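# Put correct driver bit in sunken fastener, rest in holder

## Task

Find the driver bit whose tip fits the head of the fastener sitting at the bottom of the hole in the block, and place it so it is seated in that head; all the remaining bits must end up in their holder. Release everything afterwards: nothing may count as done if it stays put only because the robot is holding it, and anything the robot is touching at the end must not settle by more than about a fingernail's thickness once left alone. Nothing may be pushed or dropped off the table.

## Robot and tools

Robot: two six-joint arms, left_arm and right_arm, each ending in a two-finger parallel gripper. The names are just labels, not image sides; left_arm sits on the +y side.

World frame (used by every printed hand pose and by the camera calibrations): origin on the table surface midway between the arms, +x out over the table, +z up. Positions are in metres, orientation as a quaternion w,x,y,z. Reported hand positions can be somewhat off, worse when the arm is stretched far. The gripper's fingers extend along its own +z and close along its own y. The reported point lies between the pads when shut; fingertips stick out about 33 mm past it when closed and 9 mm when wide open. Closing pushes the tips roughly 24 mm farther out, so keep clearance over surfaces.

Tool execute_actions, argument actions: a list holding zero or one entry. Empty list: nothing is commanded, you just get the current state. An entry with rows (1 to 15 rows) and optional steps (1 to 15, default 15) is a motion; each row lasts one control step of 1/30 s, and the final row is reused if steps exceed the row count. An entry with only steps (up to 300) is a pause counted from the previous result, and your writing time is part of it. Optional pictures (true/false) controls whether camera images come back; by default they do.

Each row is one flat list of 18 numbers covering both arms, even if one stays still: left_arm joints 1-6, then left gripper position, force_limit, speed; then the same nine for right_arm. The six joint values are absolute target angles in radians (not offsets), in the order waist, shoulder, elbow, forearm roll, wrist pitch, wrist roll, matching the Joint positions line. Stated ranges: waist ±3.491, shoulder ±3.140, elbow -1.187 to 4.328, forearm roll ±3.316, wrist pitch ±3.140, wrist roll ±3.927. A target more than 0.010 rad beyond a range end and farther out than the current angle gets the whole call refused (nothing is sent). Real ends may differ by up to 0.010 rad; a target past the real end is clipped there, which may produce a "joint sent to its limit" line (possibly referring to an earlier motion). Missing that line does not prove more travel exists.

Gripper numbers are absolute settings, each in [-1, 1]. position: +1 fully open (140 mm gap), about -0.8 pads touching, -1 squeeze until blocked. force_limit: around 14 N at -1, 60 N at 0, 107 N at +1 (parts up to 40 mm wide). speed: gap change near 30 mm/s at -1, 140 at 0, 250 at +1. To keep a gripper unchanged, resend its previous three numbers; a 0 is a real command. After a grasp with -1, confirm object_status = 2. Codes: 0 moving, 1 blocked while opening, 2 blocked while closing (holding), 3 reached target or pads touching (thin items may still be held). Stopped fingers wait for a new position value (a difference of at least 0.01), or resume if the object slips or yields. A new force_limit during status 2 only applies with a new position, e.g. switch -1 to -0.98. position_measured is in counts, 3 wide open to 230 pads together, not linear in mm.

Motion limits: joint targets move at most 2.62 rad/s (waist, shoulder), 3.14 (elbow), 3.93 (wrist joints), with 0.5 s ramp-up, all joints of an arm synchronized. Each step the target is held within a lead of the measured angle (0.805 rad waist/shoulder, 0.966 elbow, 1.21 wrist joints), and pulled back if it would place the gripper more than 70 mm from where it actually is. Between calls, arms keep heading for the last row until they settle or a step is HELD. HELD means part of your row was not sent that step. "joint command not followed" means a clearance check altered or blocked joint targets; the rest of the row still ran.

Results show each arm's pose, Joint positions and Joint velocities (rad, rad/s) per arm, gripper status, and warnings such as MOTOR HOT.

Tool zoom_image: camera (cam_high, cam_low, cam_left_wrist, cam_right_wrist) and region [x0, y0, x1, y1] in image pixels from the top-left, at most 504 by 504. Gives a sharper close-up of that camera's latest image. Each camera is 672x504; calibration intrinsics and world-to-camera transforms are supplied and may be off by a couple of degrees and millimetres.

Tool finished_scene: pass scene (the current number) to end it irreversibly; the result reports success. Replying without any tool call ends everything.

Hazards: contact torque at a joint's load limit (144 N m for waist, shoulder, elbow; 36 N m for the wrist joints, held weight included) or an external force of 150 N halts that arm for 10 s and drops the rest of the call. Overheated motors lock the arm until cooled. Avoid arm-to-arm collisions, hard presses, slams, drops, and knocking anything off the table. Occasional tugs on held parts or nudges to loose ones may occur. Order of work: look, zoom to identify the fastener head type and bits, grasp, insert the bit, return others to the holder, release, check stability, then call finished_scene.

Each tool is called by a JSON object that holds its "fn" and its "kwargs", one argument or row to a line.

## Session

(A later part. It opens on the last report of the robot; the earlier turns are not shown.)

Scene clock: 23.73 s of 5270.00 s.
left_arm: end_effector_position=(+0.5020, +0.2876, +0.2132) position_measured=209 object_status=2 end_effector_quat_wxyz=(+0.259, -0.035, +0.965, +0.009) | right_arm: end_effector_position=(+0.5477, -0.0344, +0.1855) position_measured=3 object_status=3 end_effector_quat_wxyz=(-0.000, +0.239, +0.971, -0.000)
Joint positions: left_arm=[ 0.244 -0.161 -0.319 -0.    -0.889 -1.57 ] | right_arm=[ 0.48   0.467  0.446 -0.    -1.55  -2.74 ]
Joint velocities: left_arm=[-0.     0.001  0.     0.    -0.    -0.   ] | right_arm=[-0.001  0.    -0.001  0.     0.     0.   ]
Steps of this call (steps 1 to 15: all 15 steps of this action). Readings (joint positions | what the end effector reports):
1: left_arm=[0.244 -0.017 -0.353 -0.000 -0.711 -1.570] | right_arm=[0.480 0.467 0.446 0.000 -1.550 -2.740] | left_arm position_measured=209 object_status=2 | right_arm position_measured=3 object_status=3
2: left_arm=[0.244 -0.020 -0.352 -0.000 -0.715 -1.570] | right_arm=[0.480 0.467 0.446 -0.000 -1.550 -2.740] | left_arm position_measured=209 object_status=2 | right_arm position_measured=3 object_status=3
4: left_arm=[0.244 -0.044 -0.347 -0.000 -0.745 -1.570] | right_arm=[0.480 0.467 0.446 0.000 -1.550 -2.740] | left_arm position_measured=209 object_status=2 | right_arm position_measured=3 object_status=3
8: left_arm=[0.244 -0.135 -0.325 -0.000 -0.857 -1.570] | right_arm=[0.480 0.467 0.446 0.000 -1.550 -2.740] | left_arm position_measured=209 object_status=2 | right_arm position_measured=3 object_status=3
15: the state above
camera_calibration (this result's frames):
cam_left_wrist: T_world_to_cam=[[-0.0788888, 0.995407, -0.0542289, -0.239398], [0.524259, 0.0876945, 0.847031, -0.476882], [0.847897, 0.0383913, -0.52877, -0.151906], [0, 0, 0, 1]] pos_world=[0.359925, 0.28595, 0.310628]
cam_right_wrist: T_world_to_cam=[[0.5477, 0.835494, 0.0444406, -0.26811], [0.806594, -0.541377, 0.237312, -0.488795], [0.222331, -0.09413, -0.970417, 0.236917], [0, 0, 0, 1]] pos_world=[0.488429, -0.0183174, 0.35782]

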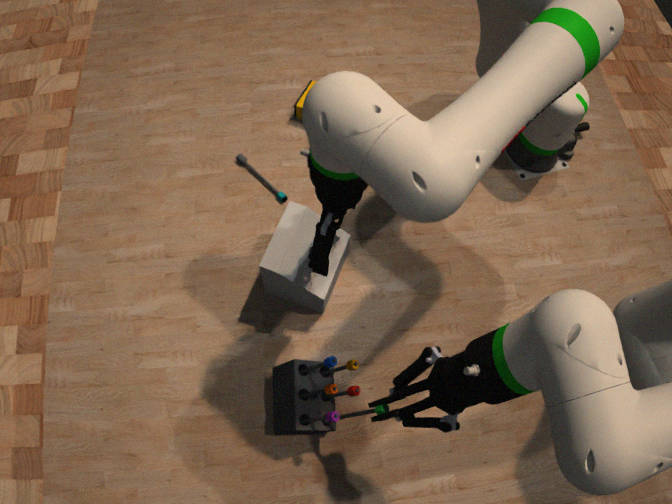

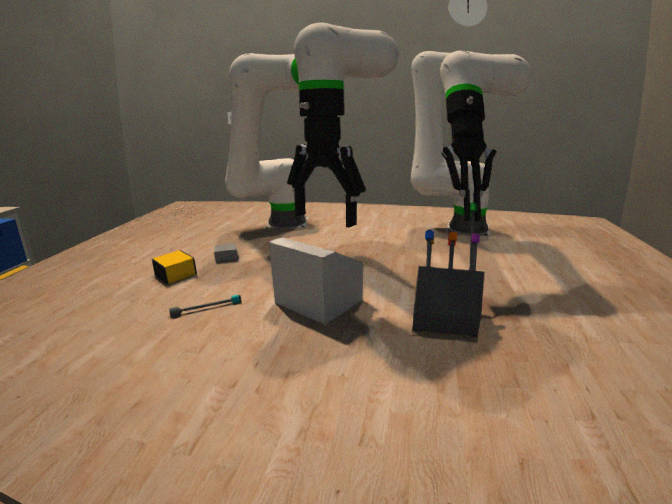

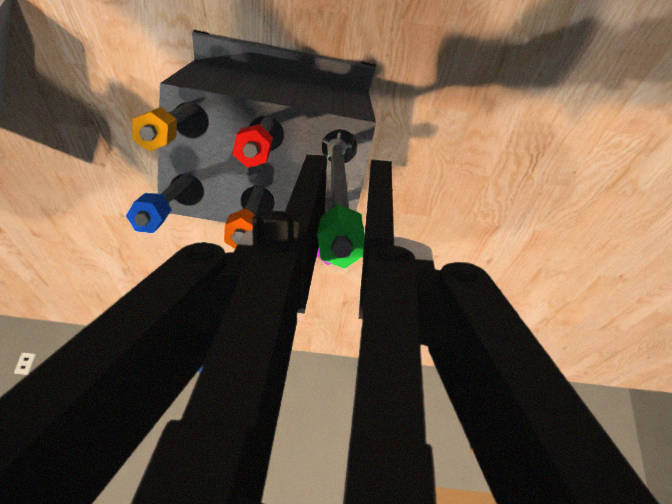

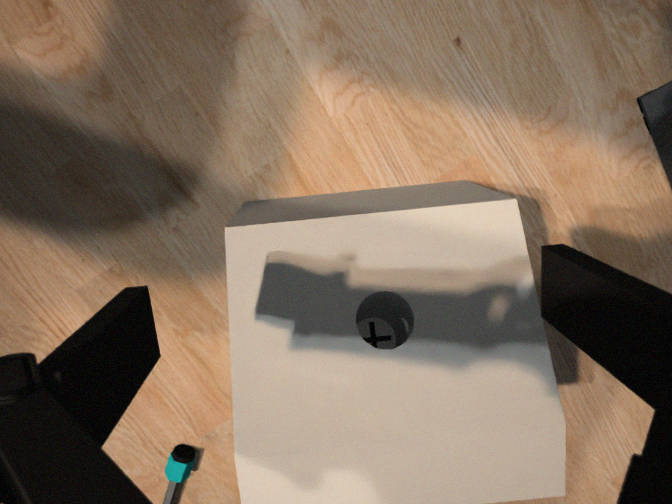

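{"fn": "execute_actions", "kwargs": {
  "actions": [
    {"rows":[[0.244,-0.02,-0.352,0,-0.715,-1.57,-1,0,0, 0.48,0.467,0.446,0,-1.55,-2.74,1,0,0]],"steps":15}
  ],
  "pictures": false
}}

{"fn": "execute_actions", "kwargs": {
  "actions": [
    {"rows":[[0.244,-0.02,-0.352,0,-0.715,-1.57,-0.52,0,0, 0.48,0.467,0.446,0,-1.55,-2.74,1,0,0]],"steps":8}
  ],
  "pictures": false
}}

{"fn": "execute_actions", "kwargs": {
  "actions": [
    {"rows":[[0.244,-0.161,-0.319,0,-0.889,-1.57,-0.52,0,0, 0.48,0.467,0.446,0,-1.55,-2.74,1,0,0]],"steps":12}
  ],
  "pictures": false
}}

{"fn": "execute_actions", "kwargs": {
  "actions": [
    {"rows":[[0.162,-0.161,-0.319,0,-0.889,-1.57,-0.52,0,0, 0.48,0.467,0.446,0,-1.55,-2.74,1,0,0]],"steps":12}
  ],
  "pictures": false
}}

{"fn": "execute_actions", "kwargs": {
  "actions": [
    {"rows":[[0.162,-0.015,-0.351,0,-0.711,-1.57,-0.52,0,0, 0.48,0.467,0.446,0,-1.55,-2.74,1,0,0]],"steps":15}
  ]
}}

Scene clock: 29.50 s of 5270.00 s.
left_arm: end_effector_position=(+0.5413, +0.2904, +0.1462) position_measured=209 object_status=2 end_effector_quat_wxyz=(+0.259, -0.035, +0.965, +0.009) | right_arm: end_effector_position=(+0.5477, -0.0344, +0.1855) position_measured=3 object_status=3 end_effector_quat_wxyz=(-0.000, +0.239, +0.971, -0.000)
Joint positions: left_arm=[ 0.244 -0.02  -0.352  0.    -0.715 -1.57 ] | right_arm=[ 0.48   0.467  0.446 -0.    -1.55  -2.74 ]
Joint velocities: left_arm=[0.    0.001 0.    0.001 0.002 0.   ] | right_arm=[ 0.     0.     0.    -0.001  0.     0.001]
Steps of this call (steps 1 to 15: the robot went on to your last target; steps 16 to 90: nothing new was sent; then 2.27 s passed at rest; steps 91 to 105: all 15 steps of this action). Readings (joint positions | what the end effector reports):
91: left_arm=[0.244 -0.161 -0.319 0.000 -0.889 -1.570] | right_arm=[0.480 0.467 0.446 -0.000 -1.550 -2.740] | left_arm position_measured=209 object_status=2 | right_arm position_measured=3 object_status=3
92: left_arm=[0.244 -0.158 -0.319 0.000 -0.885 -1.570] | right_arm=[0.480 0.467 0.446 -0.000 -1.550 -2.740] | left_arm position_measured=209 object_status=2 | right_arm position_measured=3 object_status=3
94: left_arm=[0.244 -0.134 -0.325 0.000 -0.856 -1.570] | right_arm=[0.480 0.467 0.446 -0.000 -1.550 -2.740] | left_arm position_measured=209 object_status=2 | right_arm position_measured=3 object_status=3
98: left_arm=[0.244 -0.044 -0.347 0.000 -0.745 -1.570] | right_arm=[0.480 0.467 0.446 -0.000 -1.550 -2.740] | left_arm position_measured=209 object_status=2 | right_arm position_measured=3 object_status=3
105: the state above

Scene clock: 29.77 s of 5270.00 s.
left_arm: end_effector_position=(+0.5413, +0.2904, +0.1461) position_measured=195 object_status=0 end_effector_quat_wxyz=(+0.259, -0.035, +0.965, +0.009) | right_arm: end_effector_position=(+0.5477, -0.0344, +0.1855) position_measured=3 object_status=3 end_effector_quat_wxyz=(-0.000, +0.239, +0.971, -0.000)
Joint positions: left_arm=[ 0.244 -0.02  -0.352  0.    -0.715 -1.57 ] | right_arm=[ 0.48   0.467  0.446  0.    -1.55  -2.74 ]
Joint velocities: left_arm=[-0.     0.    -0.    -0.001 -0.    -0.   ] | right_arm=[-0.    -0.    -0.002  0.    -0.001 -0.001]
Steps of this call (steps 1 to 8: all 8 steps of this action). Readings (joint positions | what the end effector reports):
1: left_arm=[0.244 -0.020 -0.352 0.000 -0.715 -1.570] | right_arm=[0.480 0.467 0.446 -0.000 -1.550 -2.740] | left_arm position_measured=209 object_status=0 | right_arm position_measured=3 object_status=3
2: left_arm=[0.244 -0.020 -0.352 0.000 -0.715 -1.570] | right_arm=[0.480 0.467 0.446 -0.000 -1.550 -2.740] | left_arm position_measured=209 object_status=0 | right_arm position_measured=3 object_status=3
4: left_arm=[0.244 -0.020 -0.352 0.000 -0.715 -1.570] | right_arm=[0.480 0.467 0.446 -0.000 -1.550 -2.740] | left_arm position_measured=195 object_status=0 | right_arm position_measured=3 object_status=3
8: the state above

Scene clock: 30.17 s of 5270.00 s.
left_arm: end_effector_position=(+0.5020, +0.2877, +0.2132) position_measured=195 object_status=3 end_effector_quat_wxyz=(+0.259, -0.035, +0.965, +0.009) | right_arm: end_effector_position=(+0.5477, -0.0344, +0.1855) position_measured=3 object_status=3 end_effector_quat_wxyz=(-0.000, +0.239, +0.971, -0.000)
Joint positions: left_arm=[ 0.244 -0.161 -0.319 -0.    -0.889 -1.57 ] | right_arm=[ 0.48   0.467  0.446 -0.    -1.55  -2.74 ]
Joint velocities: left_arm=[ 0.    -0.    -0.    -0.    -0.005  0.   ] | right_arm=[-0.001 -0.    -0.     0.    -0.     0.   ]
Steps of this call (steps 1 to 12: all 12 steps of this action). Readings (joint positions | what the end effector reports):
1: left_arm=[0.244 -0.020 -0.352 0.000 -0.715 -1.570] | right_arm=[0.480 0.467 0.446 -0.000 -1.550 -2.740] | left_arm position_measured=195 object_status=0 | right_arm position_measured=3 object_status=3
2: left_arm=[0.244 -0.023 -0.352 -0.000 -0.719 -1.570] | right_arm=[0.480 0.467 0.446 -0.000 -1.550 -2.740] | left_arm position_measured=195 object_status=0 | right_arm position_measured=3 object_status=3
4: left_arm=[0.244 -0.047 -0.346 -0.000 -0.748 -1.570] | right_arm=[0.480 0.467 0.446 -0.000 -1.550 -2.740] | left_arm position_measured=195 object_status=0 | right_arm position_measured=3 object_status=3
8: left_arm=[0.244 -0.137 -0.324 -0.000 -0.859 -1.570] | right_arm=[0.480 0.467 0.446 -0.000 -1.550 -2.740] | left_arm position_measured=195 object_status=3 | right_arm position_measured=3 object_status=3
12: the state above

Scene clock: 30.57 s of 5270.00 s.
left_arm: end_effector_position=(+0.4926, +0.2434, +0.2133) position_measured=195 object_status=3 end_effector_quat_wxyz=(+0.259, +0.005, +0.966, -0.001) | right_arm: end_effector_position=(+0.5477, -0.0344, +0.1855) position_measured=3 object_status=3 end_effector_quat_wxyz=(-0.000, +0.239, +0.971, -0.000)
Joint positions: left_arm=[ 0.162 -0.161 -0.319 -0.    -0.889 -1.57 ] | right_arm=[ 0.48   0.467  0.446 -0.    -1.55  -2.74 ]
Joint velocities: left_arm=[-0.001  0.001 -0.     0.     0.     0.   ] | right_arm=[-0.001 -0.    -0.    -0.001 -0.    -0.   ]
Steps of this call (steps 1 to 12: all 12 steps of this action). Readings (joint positions | what the end effector reports):
1: left_arm=[0.244 -0.161 -0.319 -0.000 -0.889 -1.570] | right_arm=[0.480 0.467 0.446 0.000 -1.550 -2.740] | left_arm position_measured=195 object_status=3 | right_arm position_measured=3 object_status=3
2: left_arm=[0.240 -0.161 -0.319 -0.000 -0.889 -1.570] | right_arm=[0.480 0.467 0.446 -0.000 -1.550 -2.740] | left_arm position_measured=195 object_status=3 | right_arm position_measured=3 object_status=3
4: left_arm=[0.217 -0.161 -0.319 -0.000 -0.889 -1.570] | right_arm=[0.480 0.467 0.446 0.000 -1.550 -2.740] | left_arm position_measured=195 object_status=3 | right_arm position_measured=3 object_status=3
8: left_arm=[0.163 -0.161 -0.319 -0.000 -0.889 -1.570] | right_arm=[0.480 0.467 0.446 -0.000 -1.550 -2.740] | left_arm position_measured=195 object_status=3 | right_arm position_measured=3 object_status=3
12: the state above

Scene clock: 31.07 s of 5270.00 s.
left_arm: end_effector_position=(+0.5335, +0.2428, +0.1446) position_measured=195 object_status=3 end_effector_quat_wxyz=(+0.259, +0.005, +0.966, -0.002) | right_arm: end_effector_position=(+0.5477, -0.0344, +0.1855) position_measured=3 object_status=3 end_effector_quat_wxyz=(-0.000, +0.239, +0.971, -0.000)
Joint positions: left_arm=[ 0.162 -0.015 -0.351  0.    -0.711 -1.57 ] | right_arm=[ 0.48   0.467  0.446  0.    -1.55  -2.74 ]
Joint velocities: left_arm=[ 0.    -0.    -0.     0.002 -0.001 -0.   ] | right_arm=[-0.    -0.    -0.    -0.001 -0.    -0.   ]
Steps of this call (steps 1 to 15: all 15 steps of this action). Readings (joint positions | what the end effector reports):
1: left_arm=[0.162 -0.161 -0.319 -0.000 -0.889 -1.570] | right_arm=[0.480 0.467 0.446 -0.000 -1.550 -2.740] | left_arm position_measured=195 object_status=3 | right_arm position_measured=3 object_status=3
2: left_arm=[0.162 -0.158 -0.319 0.000 -0.885 -1.570] | right_arm=[0.480 0.467 0.446 -0.000 -1.550 -2.740] | left_arm position_measured=195 object_status=3 | right_arm position_measured=3 object_status=3
4: left_arm=[0.162 -0.134 -0.325 0.000 -0.856 -1.570] | right_arm=[0.480 0.467 0.446 -0.000 -1.550 -2.740] | left_arm position_measured=195 object_status=3 | right_arm position_measured=3 object_status=3
8: left_arm=[0.162 -0.042 -0.345 0.000 -0.744 -1.570] | right_arm=[0.480 0.467 0.446 -0.000 -1.550 -2.740] | left_arm position_measured=195 object_status=3 | right_arm position_measured=3 object_status=3
15: the state above
camera_calibration (this result's frames):
cam_left_wrist: T_world_to_cam=[[0.00286632, 0.998515, -0.0543953, -0.240365], [0.529325, 0.0446352, 0.847244, -0.423706], [0.848414, -0.0312213, -0.528411, -0.196666], [0, 0, 0, 1]] pos_world=[0.391821, 0.252781, 0.241987]
cam_right_wrist: T_world_to_cam=[[0.5477, 0.835494, 0.0444402, -0.26811], [0.806594, -0.541377, 0.237312, -0.488795], [0.222331, -0.0941302, -0.970417, 0.236917], [0, 0, 0, 1]] pos_world=[0.488429, -0.0183174, 0.357819]

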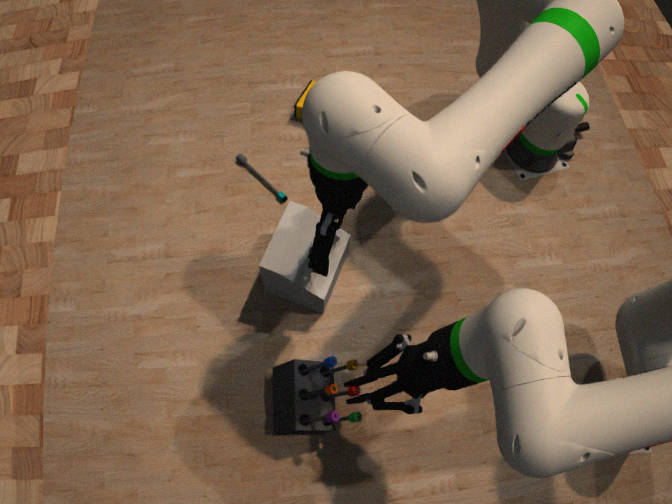

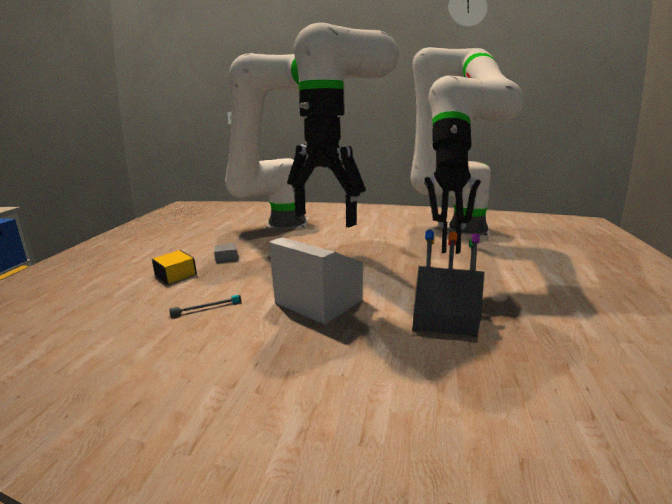

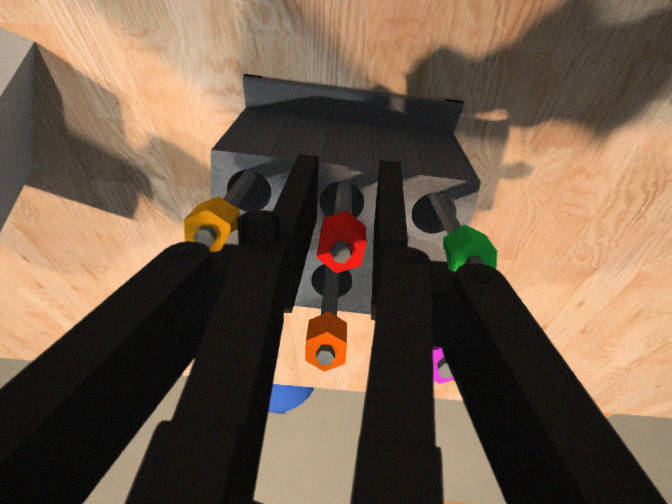

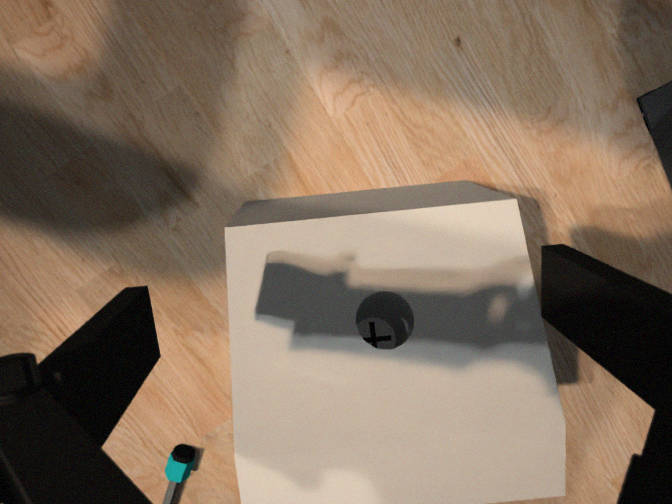

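{"fn": "execute_actions", "kwargs": {
  "actions": [
    {"rows":[[0.162,-0.007,-0.343,0,-0.711,-1.57,-0.52,0,0, 0.48,0.467,0.446,0,-1.55,-2.74,1,0,0],[0.162,-0.007,-0.343,0,-0.711,-1.57,-0.52,0,0, 0.48,0.467,0.446,0,-1.55,-2.74,1,0,0],[0.162,-0.007,-0.343,0,-0.711,-1.57,-0.52,0,0, 0.48,0.467,0.446,0,-1.55,-2.74,1,0,0],[0.162,-0.007,-0.343,0,-0.711,-1.57,-0.52,0,0, 0.48,0.467,0.446,0,-1.55,-2.74,1,0,0],[0.162,-0.007,-0.343,0,-0.711,-1.57,-1,0,0, 0.48,0.467,0.446,0,-1.55,-2.74,1,0,0]],"steps":15}
  ],
  "pictures": false
}}

{"fn": "execute_actions", "kwargs": {
  "actions": [
    {"rows":[[0.162,-0.151,-0.309,0,-0.889,-1.57,-1,0,0, 0.48,0.467,0.446,0,-1.55,-2.74,1,0,0]],"steps":15}
  ]
}}

{"fn": "zoom_image", "kwargs": {
  "camera": "cam_left_wrist",
  "region": [290, 110, 390, 200]
}}

Scene clock: 33.17 s of 5270.00 s.
left_arm: end_effector_position=(+0.5368, +0.2428, +0.1445) position_measured=210 object_status=0 end_effector_quat_wxyz=(+0.259, +0.005, +0.966, -0.001) | right_arm: end_effector_position=(+0.5477, -0.0344, +0.1855) position_measured=3 object_status=3 end_effector_quat_wxyz=(-0.000, +0.239, +0.971, -0.000)
Joint positions: left_arm=[ 0.162 -0.007 -0.343 -0.    -0.711 -1.57 ] | right_arm=[ 0.48   0.467  0.446  0.    -1.55  -2.74 ]
Joint velocities: left_arm=[-0.    -0.001  0.     0.     0.    -0.   ] | right_arm=[-0.002  0.    -0.     0.     0.    -0.002]
Steps of this call (steps 1 to 15: the robot went on to your last target; steps 16 to 48: nothing new was sent; steps 49 to 63: all 15 steps of this action). Readings (joint positions | what the end effector reports):
49: left_arm=[0.162 -0.015 -0.351 -0.000 -0.711 -1.570] | right_arm=[0.480 0.467 0.446 -0.000 -1.550 -2.740] | left_arm position_measured=195 object_status=3 | right_arm position_measured=3 object_status=3
50: left_arm=[0.162 -0.012 -0.348 -0.000 -0.711 -1.570] | right_arm=[0.480 0.467 0.446 -0.000 -1.550 -2.740] | left_arm position_measured=195 object_status=3 | right_arm position_measured=3 object_status=3
52: left_arm=[0.162 -0.007 -0.344 -0.000 -0.711 -1.570] | right_arm=[0.480 0.467 0.446 -0.000 -1.550 -2.740] | left_arm position_measured=195 object_status=3 | right_arm position_measured=3 object_status=3
56: left_arm=[0.162 -0.007 -0.343 -0.000 -0.711 -1.570] | right_arm=[0.480 0.467 0.446 -0.000 -1.550 -2.740] | left_arm position_measured=210 object_status=0 | right_arm position_measured=3 object_status=3
63: the state above

Scene clock: 33.67 s of 5270.00 s.
left_arm: end_effector_position=(+0.4967, +0.2432, +0.2138) position_measured=210 object_status=2 end_effector_quat_wxyz=(+0.259, +0.005, +0.966, -0.001) | right_arm: end_effector_position=(+0.5477, -0.0344, +0.1855) position_measured=3 object_status=3 end_effector_quat_wxyz=(-0.000, +0.239, +0.971, -0.000)
Joint positions: left_arm=[ 0.162 -0.151 -0.309 -0.    -0.889 -1.57 ] | right_arm=[ 0.48   0.467  0.446 -0.    -1.55  -2.74 ]
Joint velocities: left_arm=[ 0.     0.    -0.     0.001 -0.     0.   ] | right_arm=[-0.    -0.    -0.001 -0.    -0.001 -0.001]
Steps of this call (steps 1 to 15: all 15 steps of this action). Readings (joint positions | what the end effector reports):
1: left_arm=[0.162 -0.007 -0.343 -0.000 -0.711 -1.570] | right_arm=[0.480 0.467 0.446 -0.000 -1.550 -2.740] | left_arm position_measured=210 object_status=0 | right_arm position_measured=3 object_status=3
2: left_arm=[0.162 -0.010 -0.342 -0.000 -0.715 -1.570] | right_arm=[0.480 0.467 0.446 -0.000 -1.550 -2.740] | left_arm position_measured=210 object_status=0 | right_arm position_measured=3 object_status=3
4: left_arm=[0.162 -0.034 -0.337 -0.000 -0.745 -1.570] | right_arm=[0.480 0.467 0.446 -0.000 -1.550 -2.740] | left_arm position_measured=210 object_status=2 | right_arm position_measured=3 object_status=3
8: left_arm=[0.162 -0.125 -0.315 -0.000 -0.857 -1.570] | right_arm=[0.480 0.467 0.446 -0.000 -1.550 -2.740] | left_arm position_measured=210 object_status=2 | right_arm position_measured=3 object_status=3
15: the state above
camera_calibration (this result's frames):
cam_left_wrist: T_world_to_cam=[[0.00290091, 0.998525, -0.0542101, -0.236993], [0.529664, 0.0444473, 0.847042, -0.462943], [0.848203, -0.0311703, -0.528754, -0.128637], [0, 0, 0, 1]] pos_world=[0.355002, 0.25321, 0.311268]
cam_right_wrist: T_world_to_cam=[[0.5477, 0.835494, 0.0444401, -0.268109], [0.806594, -0.541377, 0.237311, -0.488795], [0.222331, -0.0941302, -0.970417, 0.236917], [0, 0, 0, 1]] pos_world=[0.488428, -0.0183175, 0.357819]

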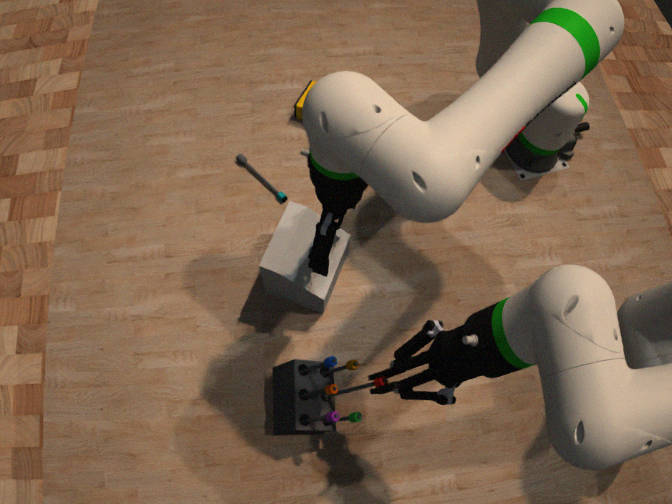

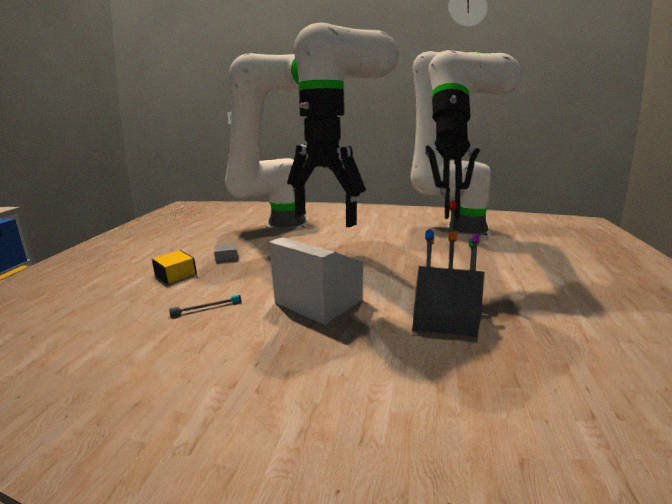

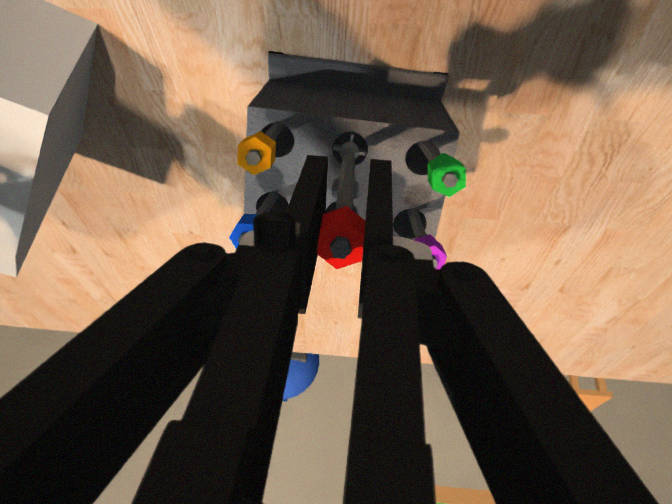

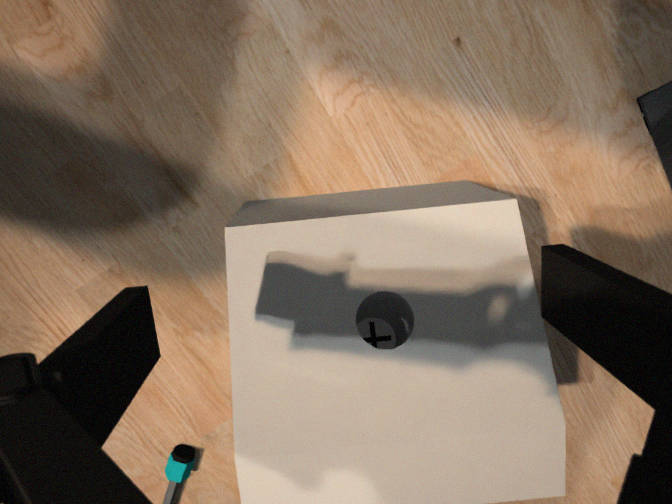

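Region (290, 110, 390, 200) of cam_left_wrist's 672x504 image, scaled by 5.040, with more detail than that image has; it fills the top 454 rows of this view, and the rest is white.

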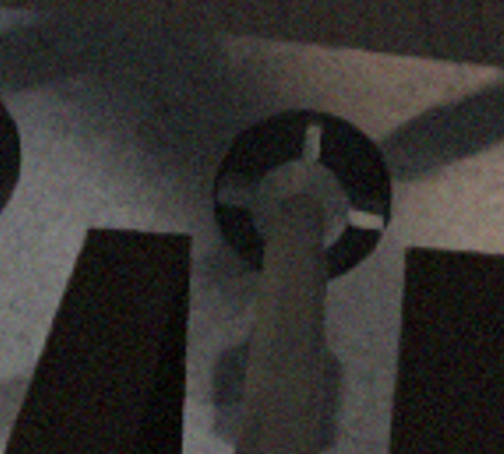

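{"fn": "execute_actions", "kwargs": {
  "actions": [
    {"rows":[[0.162,-0.29,-0.27,0,-1.067,-1.57,-1,0,0, -0.3,0.2,0.2,0,-1.55,-2.74,1,0,0]],"steps":15}
  ],
  "pictures": false
}}

{"fn": "execute_actions", "kwargs": {
  "actions": [
    {"rows":[[-0.196,0.1316,0.069,0.081,-0.999,-1.57,-1,0,0, -0.3,0.2,0.2,0,-1.55,-2.74,1,0,0]],"steps":15}
  ],
  "pictures": false
}}

{"fn": "execute_actions", "kwargs": {
  "actions": [
    {"steps":25}
  ]
}}

Scene clock: 36.33 s of 5270.00 s.
left_arm: end_effector_position=(+0.4464, +0.2437, +0.2777) position_measured=210 object_status=2 end_effector_quat_wxyz=(+0.259, +0.005, +0.966, -0.002) | right_arm: end_effector_position=(+0.5755, -0.2167, +0.2052) position_measured=3 object_status=3 end_effector_quat_wxyz=(+0.003, +0.375, +0.927, +0.003)
Joint positions: left_arm=[ 0.162 -0.29  -0.27   0.    -1.067 -1.57 ] | right_arm=[ 0.194  0.369  0.356 -0.    -1.55  -2.74 ]
Joint velocities: left_arm=[-0.     0.001  0.     0.001 -0.001 -0.   ] | right_arm=[-0.708 -0.242 -0.224  0.    -0.    -0.   ]
Steps of this call (steps 1 to 15: the robot went on to your last target; steps 16 to 65: nothing new was sent; steps 66 to 80: all 15 steps of this action). Readings (joint positions | what the end effector reports):
66: left_arm=[0.162 -0.151 -0.309 0.000 -0.889 -1.570] | right_arm=[0.480 0.467 0.446 -0.000 -1.550 -2.740] | left_arm position_measured=210 object_status=2 | right_arm position_measured=3 object_status=3
67: left_arm=[0.162 -0.154 -0.308 -0.000 -0.894 -1.570] | right_arm=[0.477 0.466 0.445 -0.000 -1.550 -2.740] | left_arm position_measured=210 object_status=2 | right_arm position_measured=3 object_status=3
69: left_arm=[0.162 -0.178 -0.301 0.000 -0.924 -1.570] | right_arm=[0.453 0.458 0.437 -0.000 -1.550 -2.740] | left_arm position_measured=210 object_status=2 | right_arm position_measured=3 object_status=3
73: left_arm=[0.162 -0.267 -0.276 0.000 -1.037 -1.570] | right_arm=[0.360 0.426 0.408 -0.000 -1.550 -2.740] | left_arm position_measured=210 object_status=2 | right_arm position_measured=3 object_status=3
80: the state above

Scene clock: 36.83 s of 5270.00 s.
left_arm: end_effector_position=(+0.5061, +0.0784, +0.2760) position_measured=210 object_status=2 end_effector_quat_wxyz=(+0.248, +0.118, +0.959, -0.061) | right_arm: end_effector_position=(+0.5294, -0.4354, +0.2250) position_measured=3 object_status=3 end_effector_quat_wxyz=(+0.007, +0.538, +0.843, +0.005)
Joint positions: left_arm=[-0.091  0.008 -0.03   0.057 -1.018 -1.57 ] | right_arm=[-0.173  0.243  0.24  -0.    -1.55  -2.74 ]
Joint velocities: left_arm=[-0.598  0.704  0.565  0.136  0.108 -0.   ] | right_arm=[-0.74  -0.254 -0.233 -0.    -0.     0.001]
Steps of this call (steps 1 to 15: all 15 steps of this action). Readings (joint positions | what the end effector reports):
1: left_arm=[0.162 -0.290 -0.270 0.000 -1.067 -1.570] | right_arm=[0.170 0.361 0.348 -0.000 -1.550 -2.740] | left_arm position_measured=210 object_status=2 | right_arm position_measured=3 object_status=3
2: left_arm=[0.159 -0.287 -0.267 0.000 -1.066 -1.570] | right_arm=[0.146 0.353 0.341 -0.000 -1.550 -2.740] | left_arm position_measured=210 object_status=2 | right_arm position_measured=3 object_status=3
4: left_arm=[0.139 -0.263 -0.248 0.005 -1.060 -1.570] | right_arm=[0.097 0.336 0.325 -0.000 -1.550 -2.740] | left_arm position_measured=210 object_status=2 | right_arm position_measured=3 object_status=3
8: left_arm=[0.055 -0.164 -0.168 0.024 -1.044 -1.570] | right_arm=[0.000 0.303 0.295 -0.000 -1.550 -2.740] | left_arm position_measured=210 object_status=2 | right_arm position_measured=3 object_status=3
15: the state above

Scene clock: 37.67 s of 5270.00 s.
left_arm: end_effector_position=(+0.5147, -0.0014, +0.2647) position_measured=210 object_status=2 end_effector_quat_wxyz=(+0.240, +0.164, +0.953, -0.084) | right_arm: end_effector_position=(+0.4949, -0.5012, +0.2304) position_measured=3 object_status=3 end_effector_quat_wxyz=(+0.009, +0.590, +0.807, +0.005)
Joint positions: left_arm=[-0.196  0.132  0.069  0.081 -0.999 -1.57 ] | right_arm=[-0.3   0.2   0.2   0.   -1.55 -2.74]
Joint velocities: left_arm=[-0.    -0.001  0.     0.002  0.    -0.   ] | right_arm=[-0.     0.     0.001  0.     0.001  0.001]
Steps of this call (steps 1 to 25: the robot went on to your last target). Readings (joint positions | what the end effector reports):
1: left_arm=[-0.111 0.032 -0.011 0.062 -1.014 -1.570] | right_arm=[-0.198 0.235 0.232 -0.000 -1.550 -2.740] | left_arm position_measured=210 object_status=2 | right_arm position_measured=3 object_status=3
2: left_arm=[-0.131 0.055 0.008 0.066 -1.011 -1.570] | right_arm=[-0.223 0.226 0.224 -0.000 -1.550 -2.740] | left_arm position_measured=210 object_status=2 | right_arm position_measured=3 object_status=3
4: left_arm=[-0.168 0.098 0.042 0.075 -1.004 -1.570] | right_arm=[-0.268 0.211 0.210 0.000 -1.550 -2.740] | left_arm position_measured=210 object_status=2 | right_arm position_measured=3 object_status=3
8: left_arm=[-0.196 0.131 0.069 0.081 -0.999 -1.570] | right_arm=[-0.300 0.200 0.200 0.000 -1.550 -2.740] | left_arm position_measured=210 object_status=2 | right_arm position_measured=3 object_status=3
25: the state above
camera_calibration (this result's frames):
cam_left_wrist: T_world_to_cam=[[0.344391, 0.92913, -0.134584, -0.144547], [0.547952, -0.0825265, 0.832429, -0.510445], [0.762328, -0.360426, -0.53754, -0.0785438], [0, 0, 0, 1]] pos_world=[0.389356, 0.0638688, 0.363235]
cam_right_wrist: T_world_to_cam=[[0.975814, 0.208887, 0.0644443, -0.38167], [0.187657, -0.95166, 0.243163, -0.610261], [0.112123, -0.225189, -0.967842, 0.236487], [0, 0, 0, 1]] pos_world=[0.460443, -0.447781, 0.401872]

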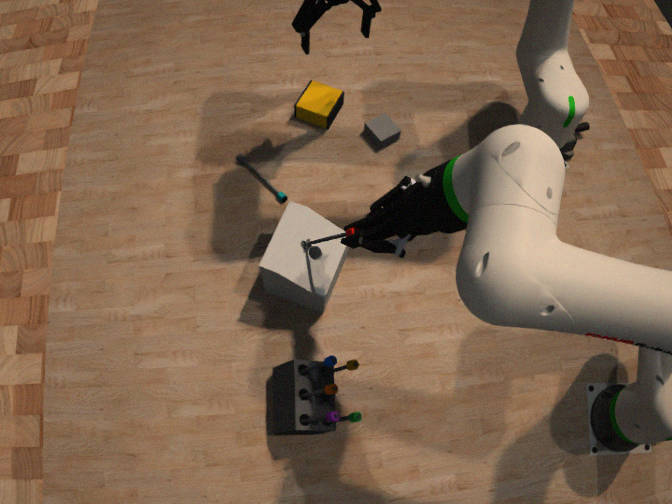

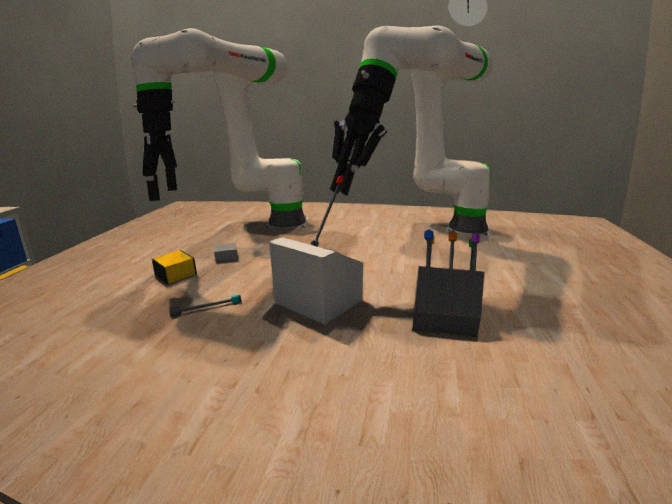

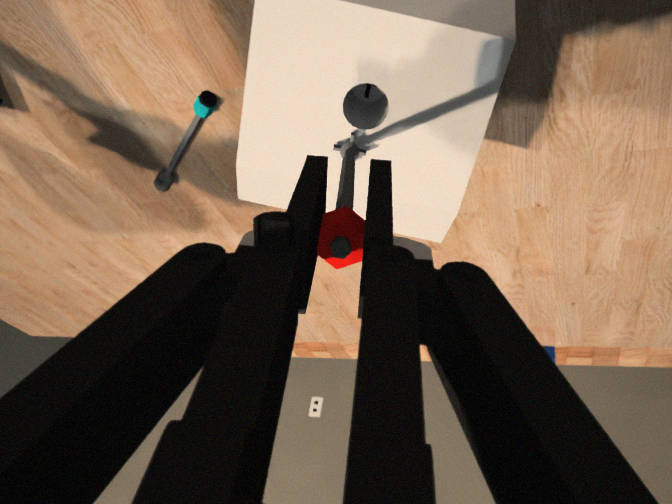

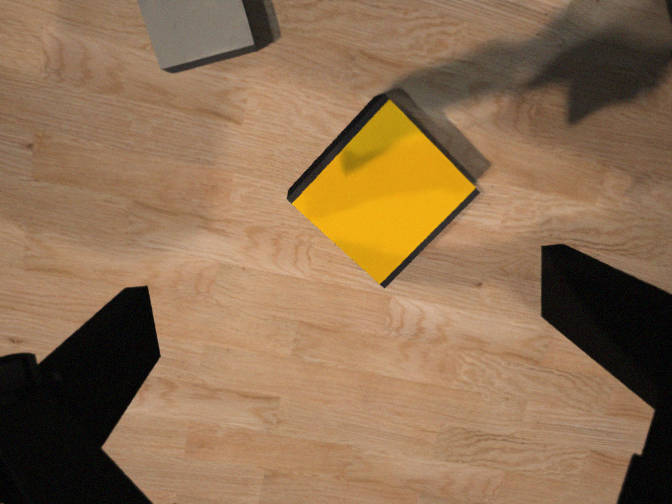

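{"fn": "execute_actions", "kwargs": {
  "actions": [
    {"rows":[[-0.196,0.1316,0.114,0.081,-1.044,-1.57,-1,0,0, -0.3,0.2,0.2,0,-1.55,-2.74,1,0,0]],"steps":8}
  ],
  "pictures": false
}}

{"fn": "execute_actions", "kwargs": {
  "actions": [
    {"rows":[[-0.184,0.156,0.138,0.081,-1.131,-1.57,-1,0,0, -0.3,0.2,0.2,0,-1.55,-2.74,1,0,0]],"steps":15}
  ]
}}

{"fn": "zoom_image", "kwargs": {
  "camera": "cam_left_wrist",
  "region": [270, 70, 430, 200]
}}

Scene clock: 39.93 s of 5270.00 s.
left_arm: end_effector_position=(+0.5146, -0.0022, +0.2841) position_measured=210 object_status=2 end_effector_quat_wxyz=(+0.240, +0.166, +0.953, -0.085) | right_arm: end_effector_position=(+0.4949, -0.5012, +0.2304) position_measured=3 object_status=3 end_effector_quat_wxyz=(+0.009, +0.590, +0.807, +0.005)
Joint positions: left_arm=[-0.196  0.132  0.114  0.081 -1.044 -1.57 ] | right_arm=[-0.3   0.2   0.2  -0.   -1.55 -2.74]
Joint velocities: left_arm=[ 0.    -0.001  0.002 -0.001 -0.001 -0.   ] | right_arm=[ 0.     0.    -0.003 -0.001  0.001 -0.001]
Steps of this call (steps 1 to 15: the robot went on to your last target; steps 16 to 60: nothing new was sent; steps 61 to 68: all 8 steps of this action). Readings (joint positions | what the end effector reports):
61: left_arm=[-0.196 0.132 0.069 0.081 -0.999 -1.570] | right_arm=[-0.300 0.200 0.200 0.000 -1.550 -2.740] | left_arm position_measured=210 object_status=2 | right_arm position_measured=3 object_status=3
62: left_arm=[-0.196 0.132 0.073 0.081 -1.003 -1.570] | right_arm=[-0.300 0.200 0.200 0.000 -1.550 -2.740] | left_arm position_measured=210 object_status=2 | right_arm position_measured=3 object_status=3
64: left_arm=[-0.196 0.132 0.098 0.081 -1.028 -1.570] | right_arm=[-0.300 0.200 0.200 0.000 -1.550 -2.740] | left_arm position_measured=210 object_status=2 | right_arm position_measured=3 object_status=3
68: the state above

Scene clock: 40.43 s of 5270.00 s.
left_arm: end_effector_position=(+0.5020, +0.0097, +0.2686) position_measured=210 object_status=2 end_effector_quat_wxyz=(+0.199, +0.164, +0.963, -0.076) | right_arm: end_effector_position=(+0.4949, -0.5012, +0.2304) position_measured=3 object_status=3 end_effector_quat_wxyz=(+0.009, +0.590, +0.807, +0.005)
Joint positions: left_arm=[-0.184  0.156  0.138  0.081 -1.131 -1.57 ] | right_arm=[-0.3   0.2   0.2  -0.   -1.55 -2.74]
Joint velocities: left_arm=[ 0.    -0.001 -0.    -0.    -0.    -0.   ] | right_arm=[0.001 0.    0.    0.    0.001 0.001]
Steps of this call (steps 1 to 15: all 15 steps of this action). Readings (joint positions | what the end effector reports):
1: left_arm=[-0.196 0.132 0.114 0.081 -1.044 -1.570] | right_arm=[-0.300 0.200 0.200 -0.000 -1.550 -2.740] | left_arm position_measured=210 object_status=2 | right_arm position_measured=3 object_status=3
2: left_arm=[-0.196 0.133 0.115 0.081 -1.049 -1.570] | right_arm=[-0.300 0.200 0.200 0.000 -1.550 -2.740] | left_arm position_measured=210 object_status=2 | right_arm position_measured=3 object_status=3
4: left_arm=[-0.191 0.143 0.125 0.081 -1.085 -1.570] | right_arm=[-0.300 0.200 0.200 -0.000 -1.550 -2.740] | left_arm position_measured=210 object_status=2 | right_arm position_measured=3 object_status=3
8: left_arm=[-0.184 0.156 0.138 0.081 -1.131 -1.570] | right_arm=[-0.300 0.200 0.200 -0.000 -1.550 -2.740] | left_arm position_measured=210 object_status=2 | right_arm position_measured=3 object_status=3
15: the state above
camera_calibration (this result's frames):
cam_left_wrist: T_world_to_cam=[[0.332225, 0.933662, -0.133798, -0.144174], [0.613872, -0.106339, 0.78221, -0.525154], [0.716092, -0.342005, -0.608477, -0.0206982], [0, 0, 0, 1]] pos_world=[0.385097, 0.0716862, 0.378896]
cam_right_wrist: T_world_to_cam=[[0.975814, 0.208884, 0.0644508, -0.381675], [0.187656, -0.951666, 0.243138, -0.610248], [0.112123, -0.225163, -0.967848, 0.236499], [0, 0, 0, 1]] pos_world=[0.460443, -0.447776, 0.401869]

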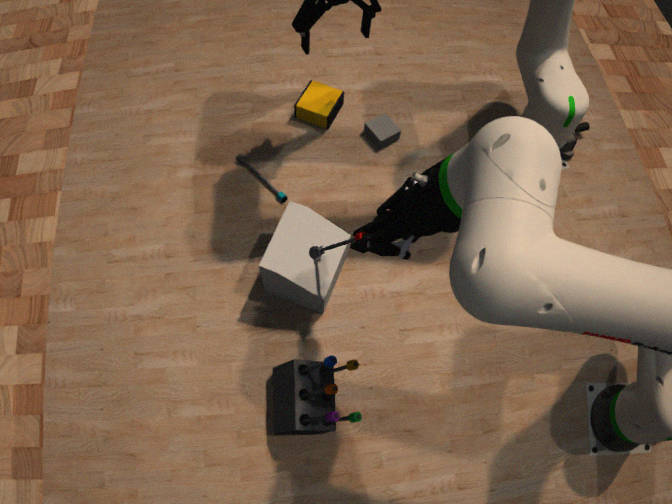

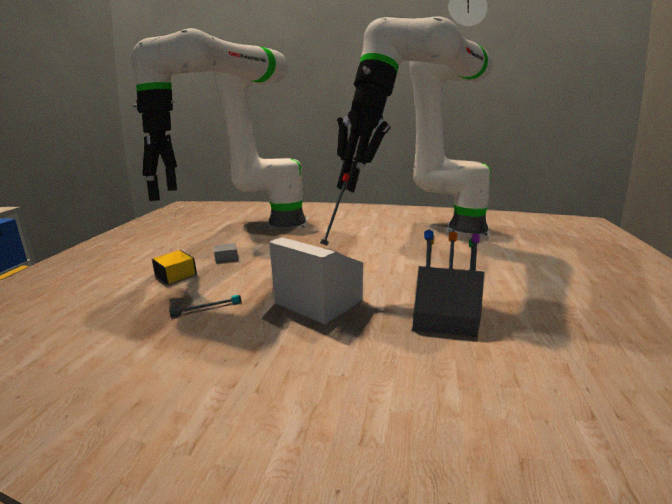

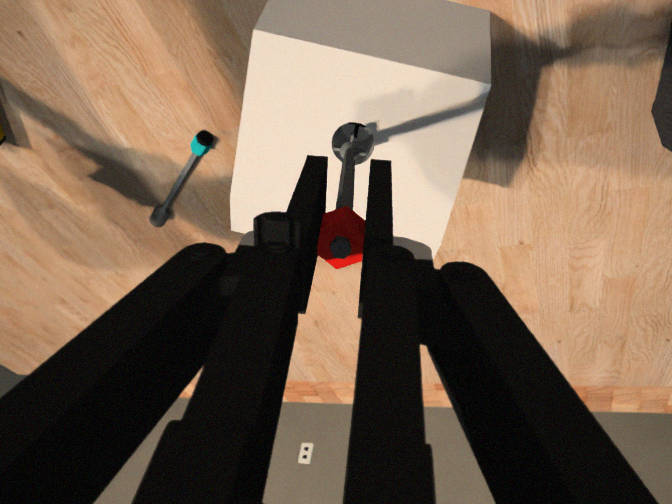

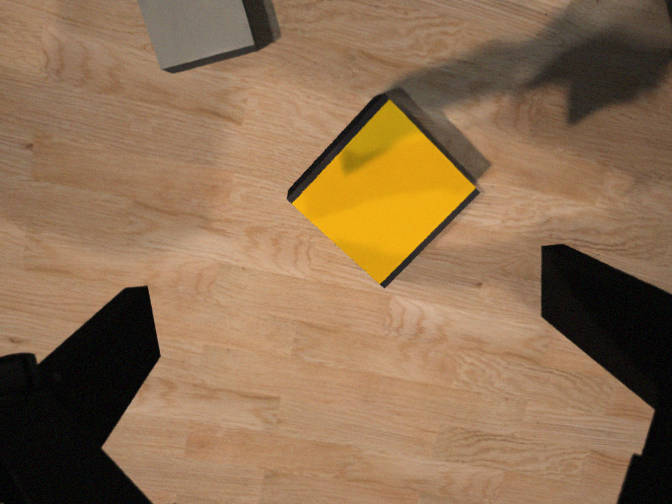

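Region (270, 70, 430, 200) of cam_left_wrist's 672x504 image, scaled by 3.150, with more detail than that image has; it fills the top 410 rows of this view, and the rest is white.

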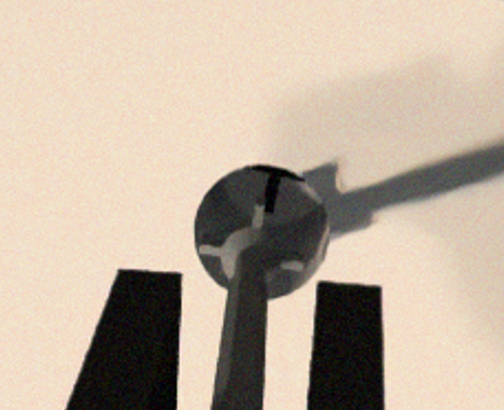

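{"fn": "execute_actions", "kwargs": {
  "actions": [
    {"rows":[[-0.184,0.195,0.122,0.081,-1.076,-1.57,-1,0,0, -0.3,0.2,0.2,0,-1.55,-2.74,1,0,0]],"steps":15}
  ]
}}

{"fn": "zoom_image", "kwargs": {
  "camera": "cam_left_wrist",
  "region": [270, 70, 430, 200]
}}

Scene clock: 41.60 s of 5270.00 s.
left_arm: end_effector_position=(+0.5166, +0.0051, +0.2421) position_measured=210 object_status=2 end_effector_quat_wxyz=(+0.199, +0.162, +0.964, -0.075) | right_arm: end_effector_position=(+0.4949, -0.5012, +0.2304) position_measured=3 object_status=3 end_effector_quat_wxyz=(+0.009, +0.590, +0.807, +0.005)
Joint positions: left_arm=[-0.184  0.195  0.122  0.081 -1.076 -1.57 ] | right_arm=[-0.3   0.2   0.2  -0.   -1.55 -2.74]
Joint velocities: left_arm=[-0.     0.002 -0.     0.001 -0.    -0.   ] | right_arm=[ 0.  0.  0.  0. -0. -0.]
Steps of this call (steps 1 to 15: the robot went on to your last target; steps 16 to 20: nothing new was sent; steps 21 to 35: all 15 steps of this action). Readings (joint positions | what the end effector reports):
21: left_arm=[-0.184 0.156 0.138 0.081 -1.131 -1.570] | right_arm=[-0.300 0.200 0.200 -0.000 -1.550 -2.740] | left_arm position_measured=210 object_status=2 | right_arm position_measured=3 object_status=3
22: left_arm=[-0.184 0.159 0.137 0.081 -1.126 -1.570] | right_arm=[-0.300 0.200 0.200 -0.000 -1.550 -2.740] | left_arm position_measured=210 object_status=2 | right_arm position_measured=3 object_status=3
24: left_arm=[-0.184 0.181 0.128 0.081 -1.096 -1.570] | right_arm=[-0.300 0.200 0.200 -0.000 -1.550 -2.740] | left_arm position_measured=210 object_status=2 | right_arm position_measured=3 object_status=3
28: left_arm=[-0.184 0.195 0.122 0.081 -1.076 -1.570] | right_arm=[-0.300 0.200 0.200 -0.000 -1.550 -2.740] | left_arm position_measured=210 object_status=2 | right_arm position_measured=3 object_status=3
35: the state above
camera_calibration (this result's frames):
cam_left_wrist: T_world_to_cam=[[0.328017, 0.935197, -0.133462, -0.146197], [0.614381, -0.103873, 0.782142, -0.514169], [0.717594, -0.338552, -0.608639, -0.0496233], [0, 0, 0, 1]] pos_world=[0.39946, 0.0665144, 0.352439]
cam_right_wrist: T_world_to_cam=[[0.975814, 0.208884, 0.0644513, -0.381675], [0.187656, -0.951666, 0.243138, -0.610248], [0.112124, -0.225163, -0.967848, 0.236499], [0, 0, 0, 1]] pos_world=[0.460443, -0.447776, 0.401869]

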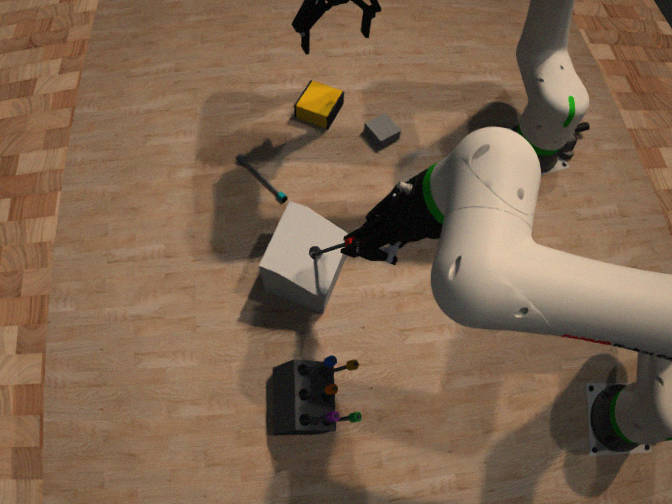

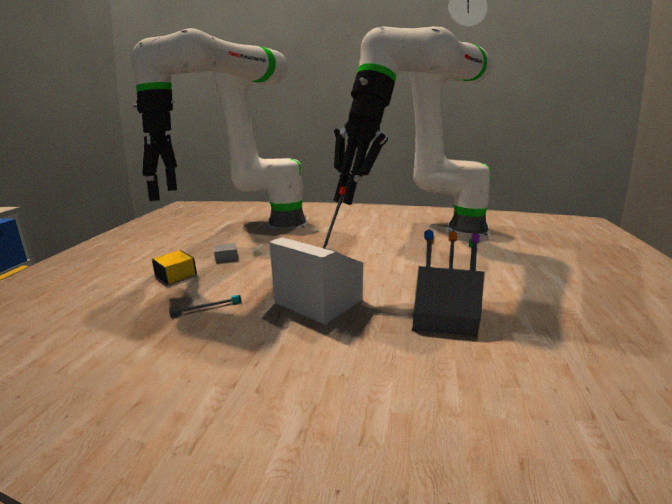

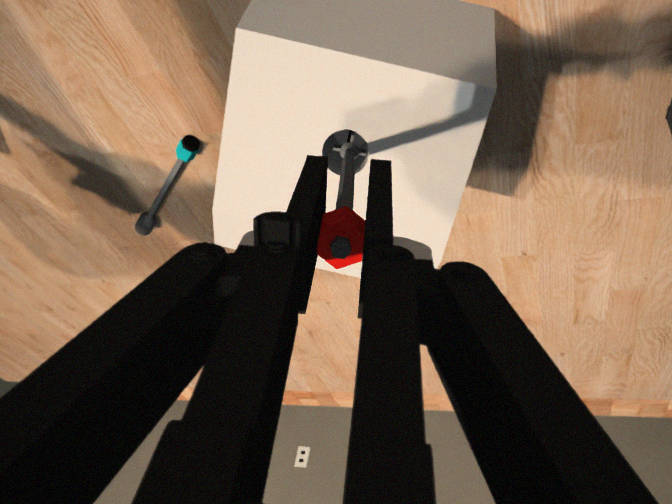

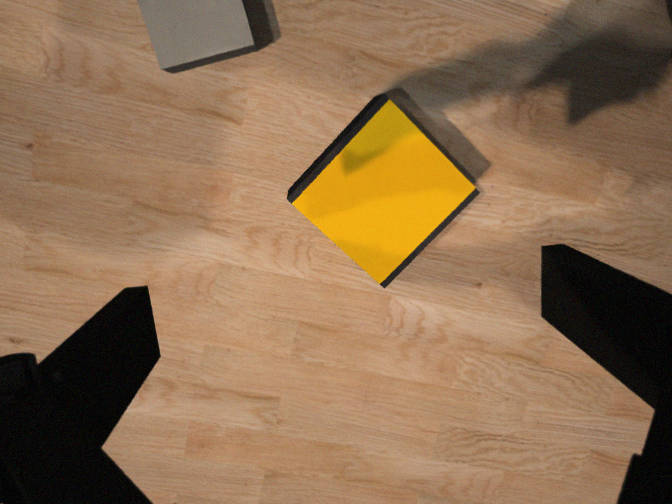

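Region (270, 70, 430, 200) of cam_left_wrist's 672x504 image, scaled by 3.150, with more detail than that image has; it fills the top 410 rows of this view, and the rest is white.

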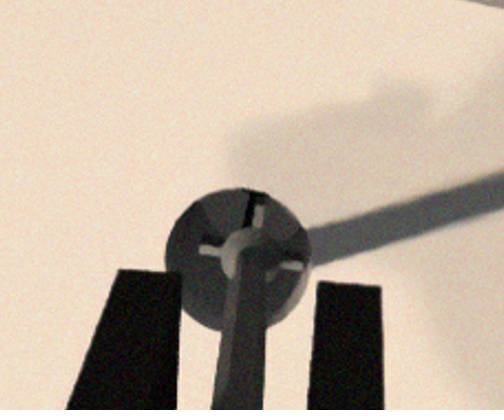

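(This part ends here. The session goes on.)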